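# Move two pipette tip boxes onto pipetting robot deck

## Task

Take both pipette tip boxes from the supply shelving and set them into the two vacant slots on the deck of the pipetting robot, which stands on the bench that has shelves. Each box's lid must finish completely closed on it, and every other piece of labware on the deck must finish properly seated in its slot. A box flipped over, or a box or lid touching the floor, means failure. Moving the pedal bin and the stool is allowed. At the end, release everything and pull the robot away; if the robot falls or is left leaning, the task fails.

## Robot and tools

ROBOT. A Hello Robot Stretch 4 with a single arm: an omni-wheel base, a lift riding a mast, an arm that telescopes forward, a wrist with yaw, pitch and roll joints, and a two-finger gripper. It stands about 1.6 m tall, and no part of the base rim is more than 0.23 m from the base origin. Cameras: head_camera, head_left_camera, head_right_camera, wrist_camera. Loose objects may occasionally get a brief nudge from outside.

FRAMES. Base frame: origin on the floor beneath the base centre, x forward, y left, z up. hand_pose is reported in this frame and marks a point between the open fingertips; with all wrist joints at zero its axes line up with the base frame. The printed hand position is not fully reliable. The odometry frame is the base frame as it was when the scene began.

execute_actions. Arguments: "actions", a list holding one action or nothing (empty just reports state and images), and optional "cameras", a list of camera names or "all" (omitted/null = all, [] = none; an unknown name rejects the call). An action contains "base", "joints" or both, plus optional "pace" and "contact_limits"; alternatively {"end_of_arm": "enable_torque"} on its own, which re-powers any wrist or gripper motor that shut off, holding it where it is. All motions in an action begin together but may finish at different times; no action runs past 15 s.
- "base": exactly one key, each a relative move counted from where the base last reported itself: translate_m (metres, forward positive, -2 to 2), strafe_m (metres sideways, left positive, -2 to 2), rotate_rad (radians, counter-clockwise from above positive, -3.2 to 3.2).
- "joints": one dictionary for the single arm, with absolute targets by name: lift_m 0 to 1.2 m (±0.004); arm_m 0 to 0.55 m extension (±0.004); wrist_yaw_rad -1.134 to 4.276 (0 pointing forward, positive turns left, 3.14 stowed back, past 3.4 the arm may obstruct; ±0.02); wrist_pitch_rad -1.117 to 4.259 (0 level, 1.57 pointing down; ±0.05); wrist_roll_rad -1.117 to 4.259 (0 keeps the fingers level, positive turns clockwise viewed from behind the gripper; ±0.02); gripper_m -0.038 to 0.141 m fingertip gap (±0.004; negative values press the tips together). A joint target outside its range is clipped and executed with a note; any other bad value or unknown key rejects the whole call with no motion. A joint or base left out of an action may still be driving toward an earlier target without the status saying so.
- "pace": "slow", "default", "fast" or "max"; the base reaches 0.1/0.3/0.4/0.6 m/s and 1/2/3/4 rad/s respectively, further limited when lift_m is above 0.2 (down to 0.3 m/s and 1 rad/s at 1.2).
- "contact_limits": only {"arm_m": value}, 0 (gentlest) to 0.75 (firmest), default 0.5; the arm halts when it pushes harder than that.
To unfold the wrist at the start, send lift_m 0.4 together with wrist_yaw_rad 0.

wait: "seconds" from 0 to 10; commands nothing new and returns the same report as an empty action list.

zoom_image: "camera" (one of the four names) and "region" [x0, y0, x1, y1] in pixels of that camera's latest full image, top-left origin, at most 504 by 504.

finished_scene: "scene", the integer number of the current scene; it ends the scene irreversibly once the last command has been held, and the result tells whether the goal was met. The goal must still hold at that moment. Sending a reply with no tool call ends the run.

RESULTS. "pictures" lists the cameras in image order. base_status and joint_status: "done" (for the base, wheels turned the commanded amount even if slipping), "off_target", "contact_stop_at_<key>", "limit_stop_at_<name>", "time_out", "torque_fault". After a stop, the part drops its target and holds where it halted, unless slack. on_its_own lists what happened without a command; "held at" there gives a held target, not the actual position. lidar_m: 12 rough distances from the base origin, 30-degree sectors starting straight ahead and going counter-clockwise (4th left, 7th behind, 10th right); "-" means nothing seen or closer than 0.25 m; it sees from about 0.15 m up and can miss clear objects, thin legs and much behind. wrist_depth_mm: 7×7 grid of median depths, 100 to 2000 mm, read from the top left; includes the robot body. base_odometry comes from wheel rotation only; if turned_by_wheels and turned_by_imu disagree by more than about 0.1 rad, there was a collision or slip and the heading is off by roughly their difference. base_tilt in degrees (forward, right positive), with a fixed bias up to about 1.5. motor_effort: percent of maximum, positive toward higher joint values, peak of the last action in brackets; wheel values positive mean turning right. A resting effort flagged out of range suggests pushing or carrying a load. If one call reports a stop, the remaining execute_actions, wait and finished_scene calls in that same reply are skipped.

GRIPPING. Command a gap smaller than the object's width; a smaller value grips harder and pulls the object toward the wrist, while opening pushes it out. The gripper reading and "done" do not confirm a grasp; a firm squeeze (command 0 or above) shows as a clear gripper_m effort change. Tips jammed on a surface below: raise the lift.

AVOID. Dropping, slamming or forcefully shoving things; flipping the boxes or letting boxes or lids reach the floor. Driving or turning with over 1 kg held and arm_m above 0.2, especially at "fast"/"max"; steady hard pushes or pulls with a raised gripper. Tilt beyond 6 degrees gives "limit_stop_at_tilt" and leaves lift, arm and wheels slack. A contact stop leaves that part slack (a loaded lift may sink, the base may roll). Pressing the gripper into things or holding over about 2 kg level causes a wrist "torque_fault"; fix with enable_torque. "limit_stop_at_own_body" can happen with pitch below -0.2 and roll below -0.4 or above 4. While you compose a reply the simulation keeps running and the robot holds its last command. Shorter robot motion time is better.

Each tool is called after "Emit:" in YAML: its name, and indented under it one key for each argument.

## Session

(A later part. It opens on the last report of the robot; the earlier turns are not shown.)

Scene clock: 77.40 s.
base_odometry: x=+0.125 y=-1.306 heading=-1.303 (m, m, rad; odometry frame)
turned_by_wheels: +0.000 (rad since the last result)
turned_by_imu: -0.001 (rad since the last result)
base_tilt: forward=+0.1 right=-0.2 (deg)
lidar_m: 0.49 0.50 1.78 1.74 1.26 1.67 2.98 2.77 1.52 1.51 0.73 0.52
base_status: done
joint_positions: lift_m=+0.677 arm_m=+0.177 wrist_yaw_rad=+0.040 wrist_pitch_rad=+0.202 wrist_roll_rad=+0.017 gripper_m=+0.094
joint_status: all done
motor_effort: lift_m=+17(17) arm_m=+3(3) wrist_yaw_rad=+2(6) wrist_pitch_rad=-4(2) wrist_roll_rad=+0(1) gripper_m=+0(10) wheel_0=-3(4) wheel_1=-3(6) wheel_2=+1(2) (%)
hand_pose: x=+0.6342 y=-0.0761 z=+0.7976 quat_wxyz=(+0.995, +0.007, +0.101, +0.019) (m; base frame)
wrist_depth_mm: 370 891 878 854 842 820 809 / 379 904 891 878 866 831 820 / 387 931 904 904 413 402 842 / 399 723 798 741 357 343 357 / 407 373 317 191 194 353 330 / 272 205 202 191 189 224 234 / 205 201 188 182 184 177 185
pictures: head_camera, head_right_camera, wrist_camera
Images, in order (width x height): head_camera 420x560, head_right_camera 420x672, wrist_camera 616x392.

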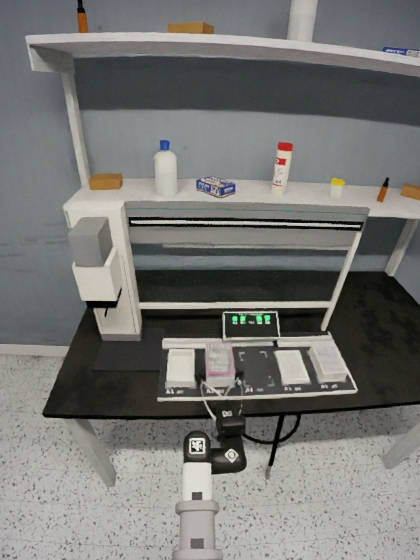

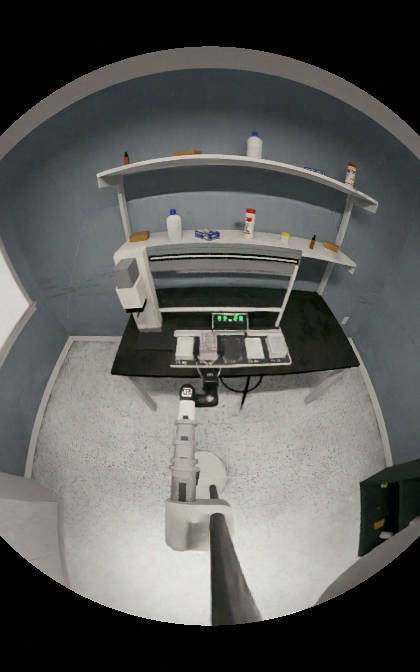

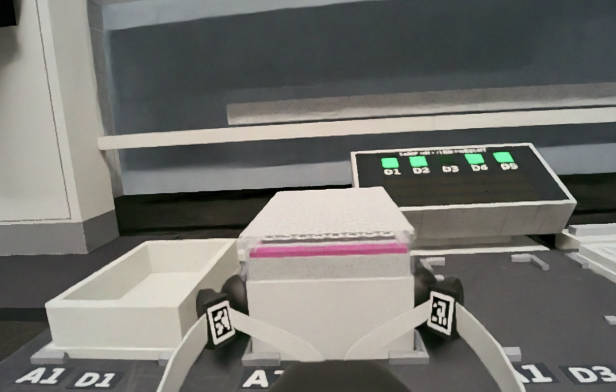

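Emit:
execute_actions:
  actions:
    - {"base":{"translate_m":-0.656},"joints":{"arm_m":0}}
  cameras: []

Emit:
execute_actions:
  actions:
    - {"base":{"rotate_rad":-1.66},"joints":{"lift_m":0.45,"wrist_yaw_rad":0,"gripper_m":0.13},"pace":"fast"}
  cameras: []

Emit:
execute_actions:
  actions:
    - {"base":{"translate_m":0.97},"pace":"fast"}
  cameras: ["head_camera","wrist_camera"]

Scene clock: 86.50 s.
base_odometry: x=-0.049 y=-0.673 heading=-1.303 (m, m, rad; odometry frame)
turned_by_wheels: +0.000 (rad since the last result)
turned_by_imu: -0.001 (rad since the last result)
base_tilt: forward=+0.1 right=-0.2 (deg)
lidar_m: 1.14 1.19 1.86 1.12 1.20 1.67 2.28 2.41 1.51 1.45 1.99 1.20
base_status: done
joint_positions: lift_m=+0.677 arm_m=+0.001 wrist_yaw_rad=+0.040 wrist_pitch_rad=+0.202 wrist_roll_rad=+0.017 gripper_m=+0.094
joint_status: all done
motor_effort: lift_m=+18(18) arm_m=-5(5) wrist_yaw_rad=+0(2) wrist_pitch_rad=-5(5) wrist_roll_rad=-1(0) gripper_m=+0(1) wheel_0=+0(0) wheel_1=-1(6) wheel_2=+0(7) (%)
hand_pose: x=+0.4576 y=-0.0761 z=+0.7974 quat_wxyz=(+0.995, +0.007, +0.101, +0.019) (m; base frame)
wrist_depth_mm: 1756 1708 1205 1205 1160 1430 1464 / 1863 1756 1205 1708 1661 1576 1618 / 1863 1863 1756 1618 1576 1661 1576 / 1921 1921 1025 1008 976 946 946 / 1983 1983 1863 1808 1229 1708 1756 / - 1921 214 1756 1366 1576 1661 / 1576 1499 1397 1336 1366 1308 1366
pictures: none
No camera images: the call's "cameras" was empty. Leave "cameras" out to get every camera's image.

Scene clock: 88.40 s.
base_odometry: x=-0.049 y=-0.673 heading=-2.963 (m, m, rad; odometry frame)
turned_by_wheels: -1.660 (rad since the last result)
turned_by_imu: -1.653 (rad since the last result)
base_tilt: forward=+0.1 right=-0.2 (deg)
lidar_m: 1.45 1.50 1.24 1.13 1.16 1.88 1.15 1.18 1.53 2.27 2.34 1.55
base_status: done
joint_positions: lift_m=+0.450 arm_m=+0.001 wrist_yaw_rad=+0.000 wrist_pitch_rad=+0.202 wrist_roll_rad=+0.017 gripper_m=+0.130
joint_status: all done
motor_effort: lift_m=+18(17) arm_m=-5(5) wrist_yaw_rad=+2(5) wrist_pitch_rad=-5(5) wrist_roll_rad=+0(1) gripper_m=-1(3) wheel_0=+0(8) wheel_1=+0(9) wheel_2=-1(10) (%)
hand_pose: x=+0.4543 y=-0.0875 z=+0.5705 quat_wxyz=(+0.995, +0.009, +0.101, -0.001) (m; base frame)
wrist_depth_mm: 1576 1576 1336 1397 1336 1618 1661 / 1618 1708 1537 1661 1618 1708 1708 / 1618 1708 1618 1708 1618 1756 1756 / 1661 1756 1618 1708 1708 1808 1808 / 1756 1708 1576 1756 1537 1808 1808 / 1499 1499 216 1336 1366 198 1255 / 1160 1118 1078 157 1025 976 1008
pictures: none
No camera images: the call's "cameras" was empty. Leave "cameras" out to get every camera's image.

Scene clock: 92.17 s.
base_odometry: x=-1.003 y=-0.846 heading=-2.963 (m, m, rad; odometry frame)
turned_by_wheels: +0.000 (rad since the last result)
turned_by_imu: -0.001 (rad since the last result)
base_tilt: forward=+0.1 right=-0.2 (deg)
lidar_m: 0.47 0.49 1.28 1.24 1.27 1.67 2.14 2.18 2.36 2.19 1.50 0.50
base_status: done
joint_positions: lift_m=+0.450 arm_m=+0.001 wrist_yaw_rad=+0.000 wrist_pitch_rad=+0.202 wrist_roll_rad=+0.017 gripper_m=+0.130
joint_status: not commanded
motor_effort: lift_m=+18(18) arm_m=-5(5) wrist_yaw_rad=+1(2) wrist_pitch_rad=-5(5) wrist_roll_rad=-1(1) gripper_m=+0(1) wheel_0=-2(4) wheel_1=-1(7) wheel_2=+1(11) (%)
hand_pose: x=+0.4543 y=-0.0874 z=+0.5705 quat_wxyz=(+0.995, +0.009, +0.101, -0.001) (m; base frame)
wrist_depth_mm: 634 676 683 683 683 691 554 / 634 683 699 699 699 699 564 / 621 707 715 715 723 732 569 / 615 732 723 732 449 654 549 / 469 452 433 415 399 384 370 / 309 301 216 294 294 197 298 / 407 759 809 157 809 809 603
pictures: head_camera, wrist_camera
Images, in order (width x height): head_camera 420x560, wrist_camera 616x392.

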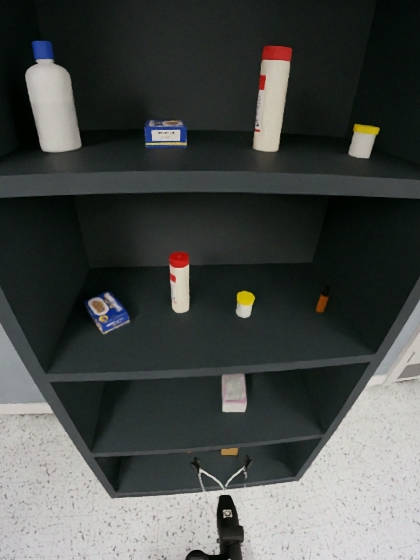

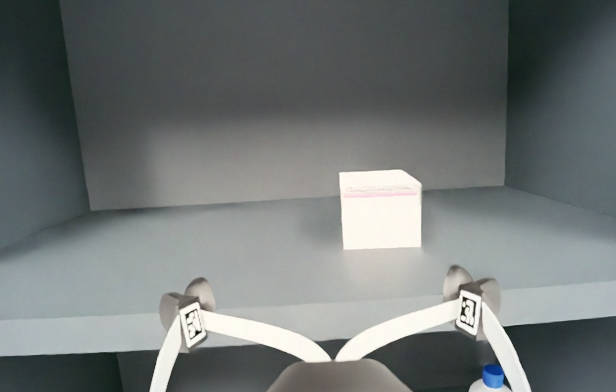

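Emit:
execute_actions:
  actions:
    - {"base":{"strafe_m":-0.057},"joints":{"arm_m":0.12,"lift_m":0.438}}
  cameras: ["wrist_camera"]

Scene clock: 95.03 s.
base_odometry: x=-1.013 y=-0.790 heading=-2.963 (m, m, rad; odometry frame)
turned_by_wheels: +0.000 (rad since the last result)
turned_by_imu: -0.001 (rad since the last result)
base_tilt: forward=+0.0 right=-0.2 (deg)
lidar_m: 0.47 0.48 1.28 1.28 1.33 1.73 2.12 2.17 2.32 2.16 1.54 0.51
base_status: done
joint_positions: lift_m=+0.438 arm_m=+0.119 wrist_yaw_rad=+0.000 wrist_pitch_rad=+0.202 wrist_roll_rad=+0.017 gripper_m=+0.130
joint_status: all done
motor_effort: lift_m=+17(16) arm_m=+5(5) wrist_yaw_rad=+2(4) wrist_pitch_rad=-5(5) wrist_roll_rad=-1(1) gripper_m=+1(1) wheel_0=-1(8) wheel_1=+0(7) wheel_2=+2(2) (%)
hand_pose: x=+0.5727 y=-0.0874 z=+0.5585 quat_wxyz=(+0.995, +0.009, +0.101, -0.001) (m; base frame)
wrist_depth_mm: 569 564 569 574 580 580 466 / 580 591 591 591 591 591 473 / 597 597 603 603 603 609 480 / 615 615 615 379 609 585 466 / 424 410 394 296 307 345 334 / 278 272 216 260 252 198 237 / 212 204 200 157 190 180 187
pictures: wrist_camera
Images, in order (width x height): wrist_camera 616x392.

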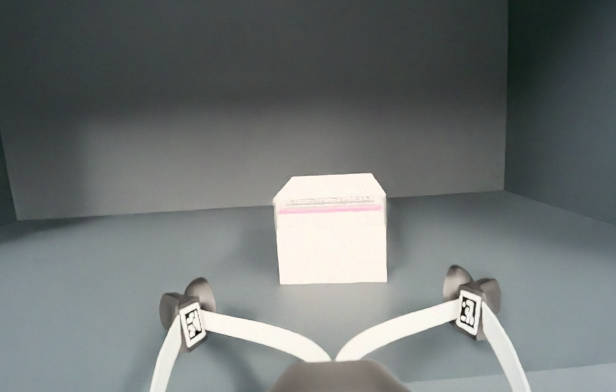

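Emit:
execute_actions:
  actions:
    - {"joints":{"arm_m":0.224},"contact_limits":{"arm_m":0.2}}
  cameras: []

Emit:
execute_actions:
  actions:
    - {"joints":{"gripper_m":0.05}}
  cameras: []

Emit:
execute_actions:
  actions:
    - {"joints":{"lift_m":0.47}}
  cameras: ["wrist_camera"]

Scene clock: 99.13 s.
base_odometry: x=-1.013 y=-0.790 heading=-2.963 (m, m, rad; odometry frame)
turned_by_wheels: +0.000 (rad since the last result)
turned_by_imu: -0.001 (rad since the last result)
base_tilt: forward=+0.1 right=-0.2 (deg)
lidar_m: 0.48 0.49 1.31 1.31 1.33 1.72 2.12 2.21 2.32 2.18 1.54 0.51
base_status: not commanded
joint_positions: lift_m=+0.438 arm_m=+0.223 wrist_yaw_rad=+0.000 wrist_pitch_rad=+0.202 wrist_roll_rad=+0.017 gripper_m=+0.130
joint_status: all done
motor_effort: lift_m=+18(18) arm_m=+5(5) wrist_yaw_rad=+3(2) wrist_pitch_rad=-5(5) wrist_roll_rad=-1(1) gripper_m=-1(0) wheel_0=-1(1) wheel_1=+0(0) wheel_2=+2(2) (%)
contact_limits: arm_m 0.2
hand_pose: x=+0.6767 y=-0.0874 z=+0.5585 quat_wxyz=(+0.995, +0.009, +0.101, -0.001) (m; base frame)
wrist_depth_mm: 469 473 473 480 477 484 455 / 480 484 492 492 492 492 462 / 492 496 496 504 504 508 473 / 504 512 512 508 512 517 455 / 421 407 389 192 194 343 332 / 278 271 200 192 188 198 236 / 212 202 198 157 190 180 186
pictures: none
No camera images: the call's "cameras" was empty. Leave "cameras" out to get every camera's image.

Scene clock: 100.87 s.
base_odometry: x=-1.013 y=-0.790 heading=-2.963 (m, m, rad; odometry frame)
turned_by_wheels: +0.000 (rad since the last result)
turned_by_imu: +0.000 (rad since the last result)
base_tilt: forward=+0.1 right=-0.2 (deg)
lidar_m: 0.46 0.48 1.29 1.29 1.32 1.72 2.12 2.17 2.31 2.16 1.52 0.53
base_status: not commanded
joint_positions: lift_m=+0.438 arm_m=+0.223 wrist_yaw_rad=+0.000 wrist_pitch_rad=+0.203 wrist_roll_rad=+0.017 gripper_m=+0.051
joint_status: all done
motor_effort: lift_m=+18(18) arm_m=+5(5) wrist_yaw_rad=+2(1) wrist_pitch_rad=-8(7) wrist_roll_rad=-1(1) gripper_m=-23(24) wheel_0=-1(1) wheel_1=+0(0) wheel_2=+2(2) (%)
hand_pose: x=+0.6766 y=-0.0875 z=+0.5582 quat_wxyz=(+0.995, +0.009, +0.101, -0.001) (m; base frame)
wrist_depth_mm: 469 469 473 477 480 480 455 / 480 484 488 492 492 492 466 / 492 496 500 500 504 512 469 / 508 512 517 508 517 521 459 / 418 404 384 185 193 342 330 / 277 271 187 181 178 226 234 / 211 193 189 183 181 176 185
pictures: none
No camera images: the call's "cameras" was empty. Leave "cameras" out to get every camera's image.

Scene clock: 101.80 s.
base_odometry: x=-1.013 y=-0.790 heading=-2.963 (m, m, rad; odometry frame)
turned_by_wheels: +0.000 (rad since the last result)
turned_by_imu: +0.000 (rad since the last result)
base_tilt: forward=+0.1 right=-0.2 (deg)
lidar_m: 0.47 0.51 1.28 1.30 1.34 1.72 2.13 2.19 2.31 2.18 1.53 0.51
base_status: not commanded
joint_positions: lift_m=+0.470 arm_m=+0.223 wrist_yaw_rad=+0.000 wrist_pitch_rad=+0.204 wrist_roll_rad=+0.017 gripper_m=+0.051
joint_status: all done
motor_effort: lift_m=+23(23) arm_m=+5(5) wrist_yaw_rad=+3(4) wrist_pitch_rad=-9(9) wrist_roll_rad=-1(1) gripper_m=-21(23) wheel_0=-1(1) wheel_1=+0(0) wheel_2=+1(2) (%)
hand_pose: x=+0.6766 y=-0.0875 z=+0.5896 quat_wxyz=(+0.995, +0.009, +0.102, -0.001) (m; base frame)
wrist_depth_mm: 473 466 477 477 477 480 455 / 484 484 484 492 488 496 462 / 496 500 500 504 504 508 469 / 508 512 512 508 521 521 480 / 517 504 480 184 193 427 410 / 345 338 187 182 178 283 293 / 264 242 228 183 183 220 236
pictures: wrist_camera
Images, in order (width x height): wrist_camera 616x392.

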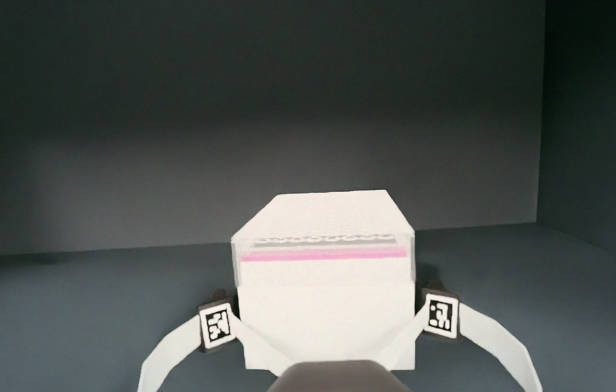

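Emit:
execute_actions:
  actions:
    - {"base":{"translate_m":-0.84},"joints":{"arm_m":0.0}}
  cameras: []

Emit:
execute_actions:
  actions:
    - {"base":{"rotate_rad":1.67},"joints":{"lift_m":0.71,"wrist_yaw_rad":0.06},"pace":"slow"}
  cameras: []

Emit:
execute_actions:
  actions:
    - {"base":{"translate_m":0.65},"joints":{"arm_m":0.11}}
  cameras: ["head_camera","wrist_camera"]

Scene clock: 113.07 s.
base_odometry: x=-0.187 y=-0.641 heading=-2.963 (m, m, rad; odometry frame)
turned_by_wheels: +0.000 (rad since the last result)
turned_by_imu: -0.001 (rad since the last result)
base_tilt: forward=+0.0 right=-0.2 (deg)
lidar_m: 1.31 1.37 1.31 1.23 1.23 2.04 1.27 1.29 1.72 2.22 2.28 1.43
base_status: done
joint_positions: lift_m=+0.470 arm_m=+0.001 wrist_yaw_rad=+0.000 wrist_pitch_rad=+0.204 wrist_roll_rad=+0.017 gripper_m=+0.051
joint_status: all done
motor_effort: lift_m=+23(23) arm_m=-5(5) wrist_yaw_rad=+1(2) wrist_pitch_rad=-9(10) wrist_roll_rad=-1(0) gripper_m=-21(23) wheel_0=+1(4) wheel_1=-2(6) wheel_2=-2(10) (%)
hand_pose: x=+0.4542 y=-0.0874 z=+0.5896 quat_wxyz=(+0.995, +0.009, +0.102, -0.001) (m; base frame)
wrist_depth_mm: 1464 1182 1229 1281 1182 1499 1537 / 1499 1499 1499 1537 1499 1537 1537 / 1499 1499 1576 1618 1464 1618 1576 / 1537 1618 1464 1138 1182 1661 1661 / 1661 1618 1430 184 193 1708 1708 / 1537 1499 187 182 179 1281 1281 / 1182 1078 1025 183 182 976 1042
pictures: none
No camera images: the call's "cameras" was empty. Leave "cameras" out to get every camera's image.

Scene clock: 116.03 s.
base_odometry: x=-0.187 y=-0.641 heading=-1.293 (m, m, rad; odometry frame)
turned_by_wheels: +1.670 (rad since the last result)
turned_by_imu: +1.662 (rad since the last result)
base_tilt: forward=+0.1 right=-0.2 (deg)
lidar_m: 0.51 1.27 1.95 1.26 1.37 1.85 2.23 2.33 1.37 1.32 1.88 1.24
base_status: done
joint_positions: lift_m=+0.710 arm_m=+0.001 wrist_yaw_rad=+0.060 wrist_pitch_rad=+0.204 wrist_roll_rad=+0.017 gripper_m=+0.051
joint_status: all done
motor_effort: lift_m=+23(24) arm_m=-5(5) wrist_yaw_rad=+2(5) wrist_pitch_rad=-10(9) wrist_roll_rad=-1(1) gripper_m=-22(23) wheel_0=-1(6) wheel_1=-2(5) wheel_2=+0(8) (%)
hand_pose: x=+0.4590 y=-0.0703 z=+0.8295 quat_wxyz=(+0.994, +0.005, +0.102, +0.029) (m; base frame)
wrist_depth_mm: 1863 1863 1618 1255 1229 1576 1576 / 1921 1863 1281 1756 1708 1661 1618 / 1983 1921 1308 1808 1708 1661 1618 / - 1983 1098 1025 1025 1025 1025 / - - 1983 184 193 1808 1808 / - 1921 187 181 179 1708 1756 / 1576 1464 1397 184 183 1336 1397
pictures: none
No camera images: the call's "cameras" was empty. Leave "cameras" out to get every camera's image.

Scene clock: 119.70 s.
base_odometry: x=-0.008 y=-1.266 heading=-1.293 (m, m, rad; odometry frame)
turned_by_wheels: +0.000 (rad since the last result)
turned_by_imu: +0.000 (rad since the last result)
base_tilt: forward=+0.1 right=-0.2 (deg)
lidar_m: 0.56 0.58 1.90 1.68 1.37 1.86 2.88 2.57 1.41 1.38 0.86 0.61
base_status: done
joint_positions: lift_m=+0.710 arm_m=+0.109 wrist_yaw_rad=+0.060 wrist_pitch_rad=+0.204 wrist_roll_rad=+0.017 gripper_m=+0.051
joint_status: all done
motor_effort: lift_m=+23(23) arm_m=+5(6) wrist_yaw_rad=+2(3) wrist_pitch_rad=-10(10) wrist_roll_rad=-1(1) gripper_m=-22(24) wheel_0=-1(3) wheel_1=+1(5) wheel_2=+2(9) (%)
hand_pose: x=+0.5673 y=-0.0703 z=+0.8296 quat_wxyz=(+0.994, +0.005, +0.102, +0.029) (m; base frame)
wrist_depth_mm: 512 917 1008 991 960 946 904 / 535 1060 1042 1008 976 960 917 / 554 1078 1078 946 1008 991 960 / 564 878 976 521 508 788 723 / 525 449 347 183 193 394 359 / 343 340 187 182 178 289 293 / 287 277 267 183 182 250 250
pictures: head_camera, wrist_camera
Images, in order (width x height): head_camera 420x560, wrist_camera 616x392.

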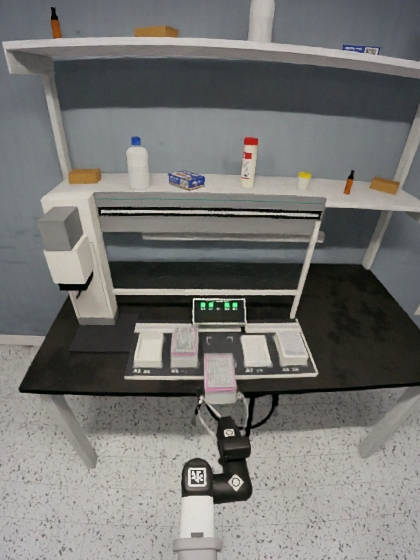

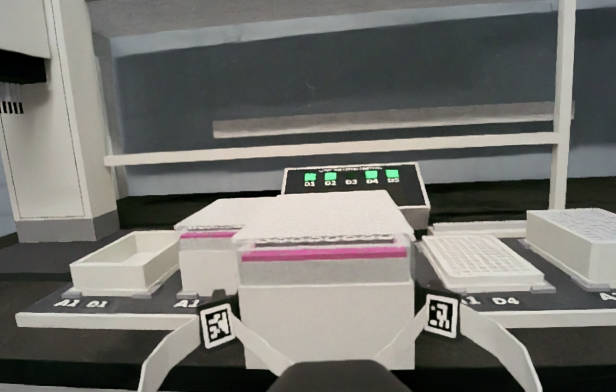

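Emit:
execute_actions:
  actions:
    - {"base":{"strafe_m":-0.006},"joints":{"arm_m":0.2,"lift_m":0.698,"wrist_yaw_rad":0.05}}
  cameras: ["head_camera","wrist_camera"]

Emit:
zoom_image:
  camera: "head_camera"
  region: [160, 310, 290, 410]

Scene clock: 125.27 s.
base_odometry: x=-0.014 y=-1.268 heading=-1.293 (m, m, rad; odometry frame)
turned_by_wheels: +0.000 (rad since the last result)
turned_by_imu: -0.001 (rad since the last result)
base_tilt: forward=+0.1 right=-0.2 (deg)
lidar_m: 0.57 0.58 1.94 1.66 1.35 1.87 2.91 2.57 1.38 1.37 0.85 0.61
base_status: done
joint_positions: lift_m=+0.698 arm_m=+0.199 wrist_yaw_rad=+0.050 wrist_pitch_rad=+0.204 wrist_roll_rad=+0.017 gripper_m=+0.051
joint_status: all done
motor_effort: lift_m=+18(21) arm_m=+5(5) wrist_yaw_rad=+0(3) wrist_pitch_rad=-9(10) wrist_roll_rad=+0(1) gripper_m=-22(22) wheel_0=+0(6) wheel_1=+2(7) wheel_2=+0(5) (%)
hand_pose: x=+0.6566 y=-0.0732 z=+0.8180 quat_wxyz=(+0.994, +0.006, +0.102, +0.024) (m; base frame)
wrist_depth_mm: 788 960 931 904 891 866 854 / 676 991 960 917 904 878 854 / 500 991 878 866 831 891 891 / 496 946 904 436 418 723 621 / 473 279 259 184 192 357 343 / 273 264 187 182 179 243 242 / 242 227 220 184 183 206 216
pictures: head_camera, wrist_camera
Images, in order (width x height): head_camera 420x560, wrist_camera 616x392.

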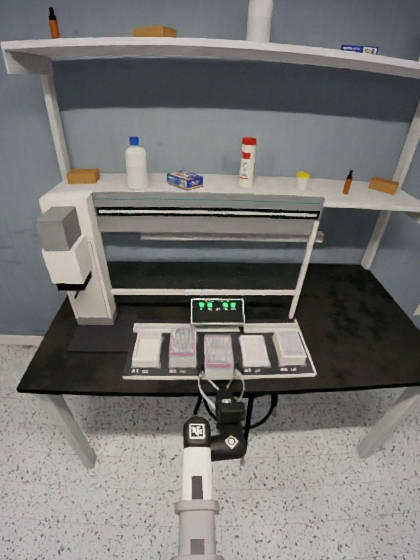

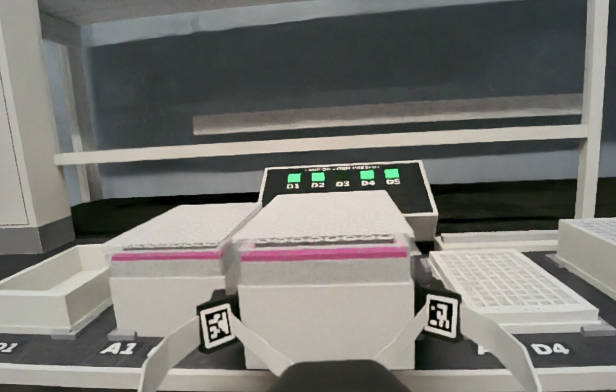

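Region (160, 310, 290, 410) of head_camera's 420x560 image, scaled by 3.877, with more detail than that image has; it fills the top 388 rows of this view, and the rest is white.

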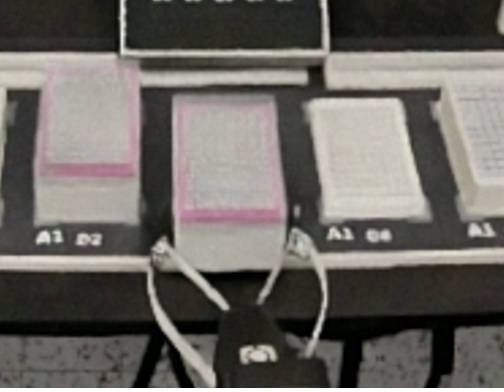

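Emit:
execute_actions:
  actions:
    - {"base":{"strafe_m":-0.004},"joints":{"arm_m":0.262,"lift_m":0.69},"pace":"slow"}
  cameras: ["head_camera","wrist_camera"]

Emit:
zoom_image:
  camera: "head_camera"
  region: [160, 310, 290, 410]

Scene clock: 129.80 s.
base_odometry: x=-0.018 y=-1.269 heading=-1.293 (m, m, rad; odometry frame)
turned_by_wheels: +0.000 (rad since the last result)
turned_by_imu: -0.001 (rad since the last result)
base_tilt: forward=+0.1 right=-0.2 (deg)
lidar_m: 0.54 0.60 1.93 1.63 1.37 1.88 2.92 2.57 1.38 1.37 0.83 0.59
base_status: done
joint_positions: lift_m=+0.690 arm_m=+0.261 wrist_yaw_rad=+0.050 wrist_pitch_rad=+0.204 wrist_roll_rad=+0.017 gripper_m=+0.051
joint_status: all done
motor_effort: lift_m=+18(18) arm_m=+5(5) wrist_yaw_rad=+1(1) wrist_pitch_rad=-10(9) wrist_roll_rad=-1(1) gripper_m=-22(23) wheel_0=+1(4) wheel_1=-3(4) wheel_2=+0(3) (%)
hand_pose: x=+0.7186 y=-0.0732 z=+0.8100 quat_wxyz=(+0.994, +0.006, +0.102, +0.024) (m; base frame)
wrist_depth_mm: 866 878 854 842 820 809 788 / 931 917 891 866 831 809 788 / 878 946 820 891 413 842 820 / 854 960 759 377 362 691 654 / 449 227 245 183 193 343 336 / 198 192 187 182 178 223 229 / 204 197 196 184 182 186 182
pictures: head_camera, wrist_camera
Images, in order (width x height): head_camera 420x560, wrist_camera 616x392.

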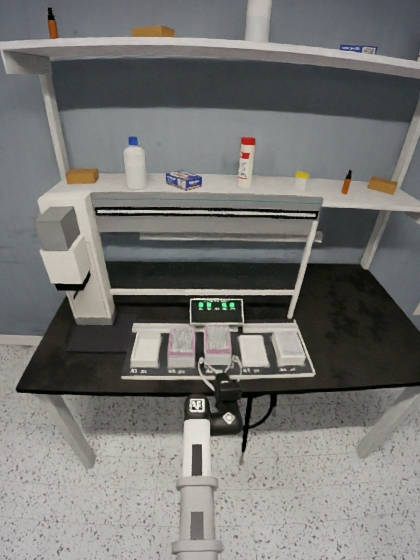

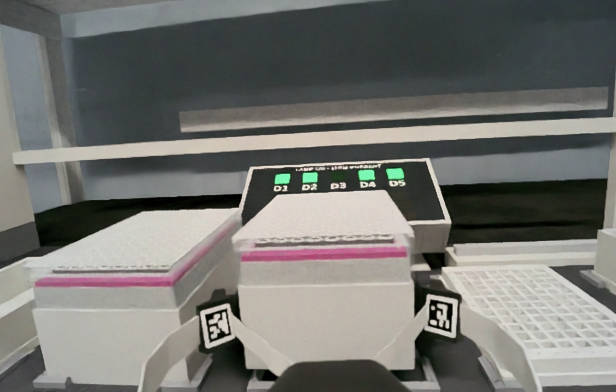

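Region (160, 310, 290, 410) of head_camera's 420x560 image, scaled by 3.877, with more detail than that image has; it fills the top 388 rows of this view, and the rest is white.

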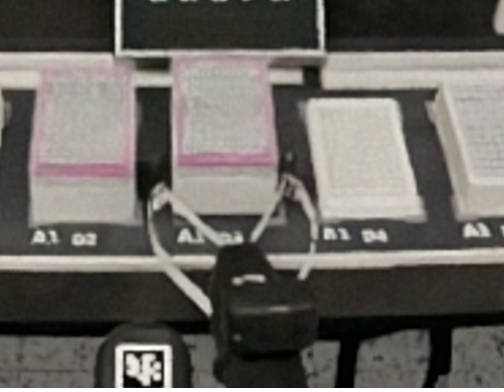

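Depth good; still about 4 mm left.

Emit:
execute_actions:
  actions:
    - {"base":{"strafe_m":-0.004},"joints":{"lift_m":0.685},"pace":"slow"}
  cameras: ["wrist_camera"]

Emit:
execute_actions:
  actions:
    - {"joints":{"lift_m":0.677},"pace":"slow"}
  cameras: ["wrist_camera","head_camera"]

Emit:
zoom_image:
  camera: "head_camera"
  region: [160, 310, 290, 410]

Scene clock: 132.93 s.
base_odometry: x=-0.022 y=-1.270 heading=-1.293 (m, m, rad; odometry frame)
turned_by_wheels: +0.000 (rad since the last result)
turned_by_imu: -0.001 (rad since the last result)
base_tilt: forward=+0.0 right=-0.2 (deg)
lidar_m: 0.55 0.58 1.93 1.65 1.38 1.89 2.93 2.54 1.38 1.36 0.83 0.63
base_status: done
joint_positions: lift_m=+0.685 arm_m=+0.261 wrist_yaw_rad=+0.050 wrist_pitch_rad=+0.204 wrist_roll_rad=+0.017 gripper_m=+0.051
joint_status: all done
motor_effort: lift_m=+18(18) arm_m=+5(5) wrist_yaw_rad=+1(1) wrist_pitch_rad=-9(9) wrist_roll_rad=-1(1) gripper_m=-22(21) wheel_0=+1(3) wheel_1=-2(5) wheel_2=+0(5) (%)
hand_pose: x=+0.7186 y=-0.0732 z=+0.8050 quat_wxyz=(+0.994, +0.006, +0.102, +0.024) (m; base frame)
wrist_depth_mm: 866 891 854 831 831 798 778 / 917 917 891 866 831 809 798 / 904 931 904 421 854 866 831 / 854 946 707 370 357 661 634 / 332 210 248 184 193 338 330 / 196 192 187 182 178 213 220 / 202 195 190 184 181 179 180
pictures: wrist_camera
Images, in order (width x height): wrist_camera 616x392.

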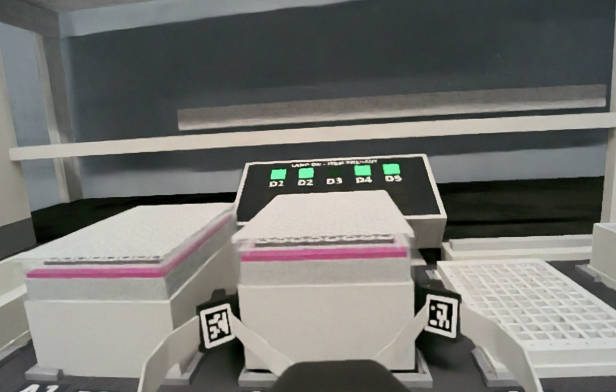

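Scene clock: 133.63 s.
base_odometry: x=-0.022 y=-1.270 heading=-1.293 (m, m, rad; odometry frame)
turned_by_wheels: +0.000 (rad since the last result)
turned_by_imu: +0.000 (rad since the last result)
base_tilt: forward=+0.1 right=-0.1 (deg)
lidar_m: 0.54 0.58 1.93 1.69 1.37 1.88 2.92 2.55 1.37 1.38 0.83 0.61
base_status: not commanded
joint_positions: lift_m=+0.677 arm_m=+0.261 wrist_yaw_rad=+0.050 wrist_pitch_rad=+0.199 wrist_roll_rad=+0.017 gripper_m=+0.051
joint_status: all done
motor_effort: lift_m=+16(17) arm_m=+5(5) wrist_yaw_rad=+1(4) wrist_pitch_rad=+4(9) wrist_roll_rad=-1(1) gripper_m=-23(23) wheel_0=+1(1) wheel_1=-2(3) wheel_2=+0(0) (%)
hand_pose: x=+0.7189 y=-0.0733 z=+0.7986 quat_wxyz=(+0.995, +0.006, +0.099, +0.024) (m; base frame)
wrist_depth_mm: 854 891 854 842 820 809 788 / 931 904 878 866 842 809 798 / 917 931 820 415 854 854 831 / 866 946 715 366 353 668 627 / 324 198 245 183 190 332 325 / 196 191 187 182 179 204 218 / 199 193 185 183 181 174 178
pictures: head_camera, wrist_camera
Images, in order (width x height): head_camera 420x560, wrist_camera 616x392.

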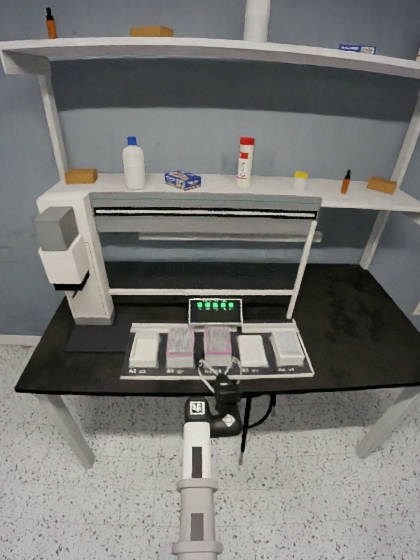

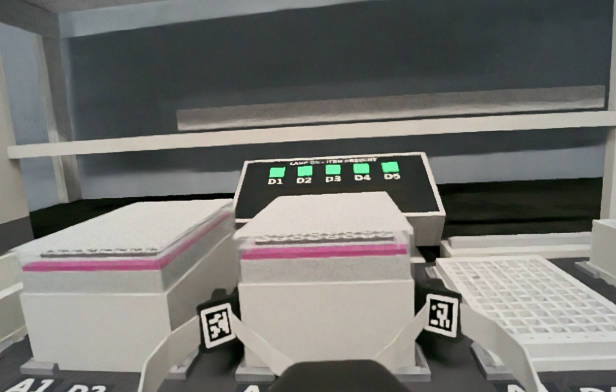

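Region (160, 310, 290, 410) of head_camera's 420x560 image, scaled by 3.877, with more detail than that image has; it fills the top 388 rows of this view, and the rest is white.

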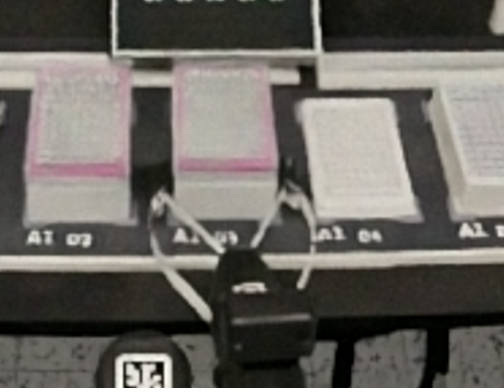

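Emit:
execute_actions:
  actions:
    - {"base":{"strafe_m":-0.0025},"pace":"slow"}
  cameras: ["wrist_camera"]

Emit:
execute_actions:
  actions:
    - {"base":{"translate_m":-0.006},"joints":{"gripper_m":0.068},"pace":"slow"}
  cameras: []

Emit:
execute_actions:
  actions:
    - {"base":{"translate_m":-0.005},"joints":{"gripper_m":0.094},"pace":"slow"}
  cameras: ["wrist_camera"]

Emit:
execute_actions:
  actions:
    - {"joints":{"arm_m":0.1}}
  cameras: ["wrist_camera"]

Scene clock: 138.70 s.
base_odometry: x=-0.024 y=-1.271 heading=-1.293 (m, m, rad; odometry frame)
turned_by_wheels: +0.000 (rad since the last result)
turned_by_imu: +0.000 (rad since the last result)
base_tilt: forward=+0.1 right=-0.2 (deg)
lidar_m: 0.57 0.59 1.94 1.66 1.37 1.88 2.92 2.53 1.37 1.37 0.82 0.60
base_status: done
joint_positions: lift_m=+0.677 arm_m=+0.261 wrist_yaw_rad=+0.051 wrist_pitch_rad=+0.199 wrist_roll_rad=+0.017 gripper_m=+0.051
joint_status: not commanded
motor_effort: lift_m=+16(16) arm_m=+4(5) wrist_yaw_rad=-4(3) wrist_pitch_rad=+4(5) wrist_roll_rad=-1(1) gripper_m=-22(22) wheel_0=+2(5) wheel_1=-1(5) wheel_2=+1(5) (%)
hand_pose: x=+0.7191 y=-0.0728 z=+0.7986 quat_wxyz=(+0.995, +0.006, +0.099, +0.025) (m; base frame)
wrist_depth_mm: 866 878 866 854 831 809 788 / 931 931 878 866 842 820 798 / 904 931 820 778 854 842 831 / 878 946 707 366 353 661 627 / 274 197 246 182 190 330 324 / 195 191 187 182 179 202 218 / 200 194 186 183 181 175 177
pictures: wrist_camera
Images, in order (width x height): wrist_camera 616x392.

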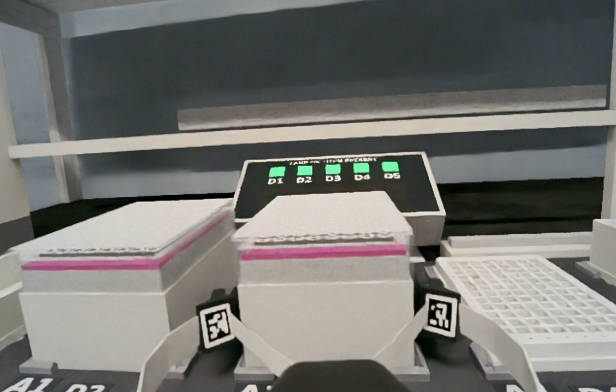

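Scene clock: 139.80 s.
base_odometry: x=-0.026 y=-1.265 heading=-1.293 (m, m, rad; odometry frame)
turned_by_wheels: +0.000 (rad since the last result)
turned_by_imu: +0.000 (rad since the last result)
base_tilt: forward=+0.1 right=-0.2 (deg)
lidar_m: 0.57 0.59 1.94 1.67 1.36 1.91 2.90 2.55 1.39 1.37 0.83 0.60
base_status: done
joint_positions: lift_m=+0.677 arm_m=+0.262 wrist_yaw_rad=+0.051 wrist_pitch_rad=+0.201 wrist_roll_rad=+0.017 gripper_m=+0.068
joint_status: all done
motor_effort: lift_m=+17(17) arm_m=+3(4) wrist_yaw_rad=-1(7) wrist_pitch_rad=-2(12) wrist_roll_rad=+0(0) gripper_m=-13(22) wheel_0=-2(3) wheel_1=-2(4) wheel_2=+2(8) (%)
hand_pose: x=+0.7192 y=-0.0729 z=+0.7978 quat_wxyz=(+0.995, +0.006, +0.101, +0.024) (m; base frame)
wrist_depth_mm: 904 891 866 842 831 809 798 / 931 917 891 866 842 820 809 / 878 946 820 788 410 854 854 / 831 866 389 366 355 640 609 / 272 202 247 188 207 301 325 / 203 197 192 187 184 206 215 / 204 199 188 189 183 176 181
pictures: none
No camera images: the call's "cameras" was empty. Leave "cameras" out to get every camera's image.

Scene clock: 141.23 s.
base_odometry: x=-0.027 y=-1.260 heading=-1.293 (m, m, rad; odometry frame)
turned_by_wheels: +0.000 (rad since the last result)
turned_by_imu: +0.000 (rad since the last result)
base_tilt: forward=+0.1 right=-0.2 (deg)
lidar_m: 0.56 0.61 1.96 1.68 1.36 1.87 2.91 2.56 1.37 1.38 0.84 0.61
base_status: done
joint_positions: lift_m=+0.677 arm_m=+0.262 wrist_yaw_rad=+0.050 wrist_pitch_rad=+0.202 wrist_roll_rad=+0.017 gripper_m=+0.094
joint_status: all done
motor_effort: lift_m=+17(17) arm_m=+3(2) wrist_yaw_rad=-2(5) wrist_pitch_rad=-3(3) wrist_roll_rad=-1(0) gripper_m=-1(12) wheel_0=-3(5) wheel_1=-2(3) wheel_2=+4(5) (%)
hand_pose: x=+0.7192 y=-0.0731 z=+0.7977 quat_wxyz=(+0.995, +0.006, +0.101, +0.024) (m; base frame)
wrist_depth_mm: 891 904 878 842 831 809 798 / 960 931 904 878 842 820 798 / 878 946 820 809 413 854 842 / 798 878 394 368 357 647 609 / 325 203 250 192 205 301 327 / 208 203 198 193 189 204 210 / 206 201 187 182 183 176 184
pictures: wrist_camera
Images, in order (width x height): wrist_camera 616x392.

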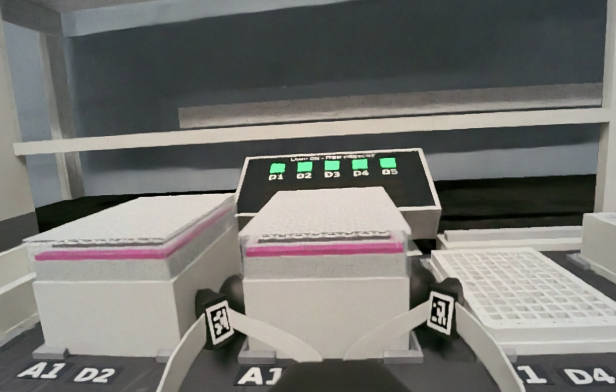

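Scene clock: 142.80 s.
base_odometry: x=-0.027 y=-1.260 heading=-1.293 (m, m, rad; odometry frame)
turned_by_wheels: +0.000 (rad since the last result)
turned_by_imu: +0.000 (rad since the last result)
base_tilt: forward=+0.2 right=-0.2 (deg)
lidar_m: 0.59 0.62 1.94 1.67 1.35 1.90 2.90 2.55 1.38 1.38 0.86 0.61
base_status: not commanded
joint_positions: lift_m=+0.677 arm_m=+0.101 wrist_yaw_rad=+0.050 wrist_pitch_rad=+0.202 wrist_roll_rad=+0.017 gripper_m=+0.094
joint_status: all done
motor_effort: lift_m=+17(17) arm_m=-5(5) wrist_yaw_rad=-1(3) wrist_pitch_rad=-5(4) wrist_roll_rad=-1(0) gripper_m=-3(0) wheel_0=-3(3) wheel_1=-3(2) wheel_2=+3(4) (%)
hand_pose: x=+0.5584 y=-0.0732 z=+0.7975 quat_wxyz=(+0.995, +0.006, +0.101, +0.024) (m; base frame)
wrist_depth_mm: 530 1025 1025 991 976 960 917 / 549 1078 1060 1042 1008 976 946 / 564 1098 1078 574 1008 1008 976 / 580 732 368 373 504 504 373 / 402 375 359 351 347 340 330 / 303 294 215 282 270 260 259 / 349 342 332 274 315 310 306
pictures: wrist_camera
Images, in order (width x height): wrist_camera 616x392.

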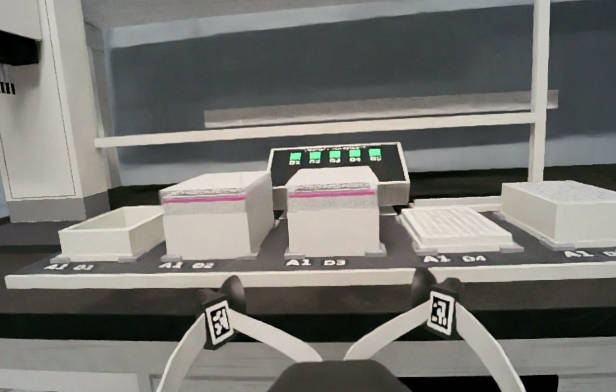

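Emit:
execute_actions:
  actions:
    - {"base":{"translate_m":-0.27},"joints":{"arm_m":0},"pace":"fast"}
  cameras: []

Emit:
finished_scene:
  scene: 2

Scene clock: 146.57 s.
base_odometry: x=-0.101 y=-1.001 heading=-1.293 (m, m, rad; odometry frame)
turned_by_wheels: +0.000 (rad since the last result)
turned_by_imu: -0.001 (rad since the last result)
base_tilt: forward=+0.1 right=-0.3 (deg)
lidar_m: 0.83 0.87 1.97 1.30 1.34 1.91 2.61 2.52 1.37 1.29 1.23 0.89
base_status: done
joint_positions: lift_m=+0.677 arm_m=+0.001 wrist_yaw_rad=+0.050 wrist_pitch_rad=+0.202 wrist_roll_rad=+0.017 gripper_m=+0.094
joint_status: all done
motor_effort: lift_m=+18(18) arm_m=-4(5) wrist_yaw_rad=+0(1) wrist_pitch_rad=-5(5) wrist_roll_rad=+0(0) gripper_m=-2(1) wheel_0=+1(5) wheel_1=-1(6) wheel_2=-1(10) (%)
hand_pose: x=+0.4584 y=-0.0732 z=+0.7975 quat_wxyz=(+0.995, +0.006, +0.101, +0.024) (m; base frame)
wrist_depth_mm: 1464 820 931 1138 1182 1255 1281 / 1499 917 1430 1430 1336 1336 1255 / 1537 946 1464 946 1366 1366 1308 / 1618 831 732 691 668 661 647 / 750 1618 1464 976 842 1430 1366 / 1229 1661 215 1499 809 1464 1397 / 1397 1499 1397 1025 1308 1229 1308
pictures: none
No camera images: the call's "cameras" was empty. Leave "cameras" out to get every camera's image.

The scene is finished: the task was done.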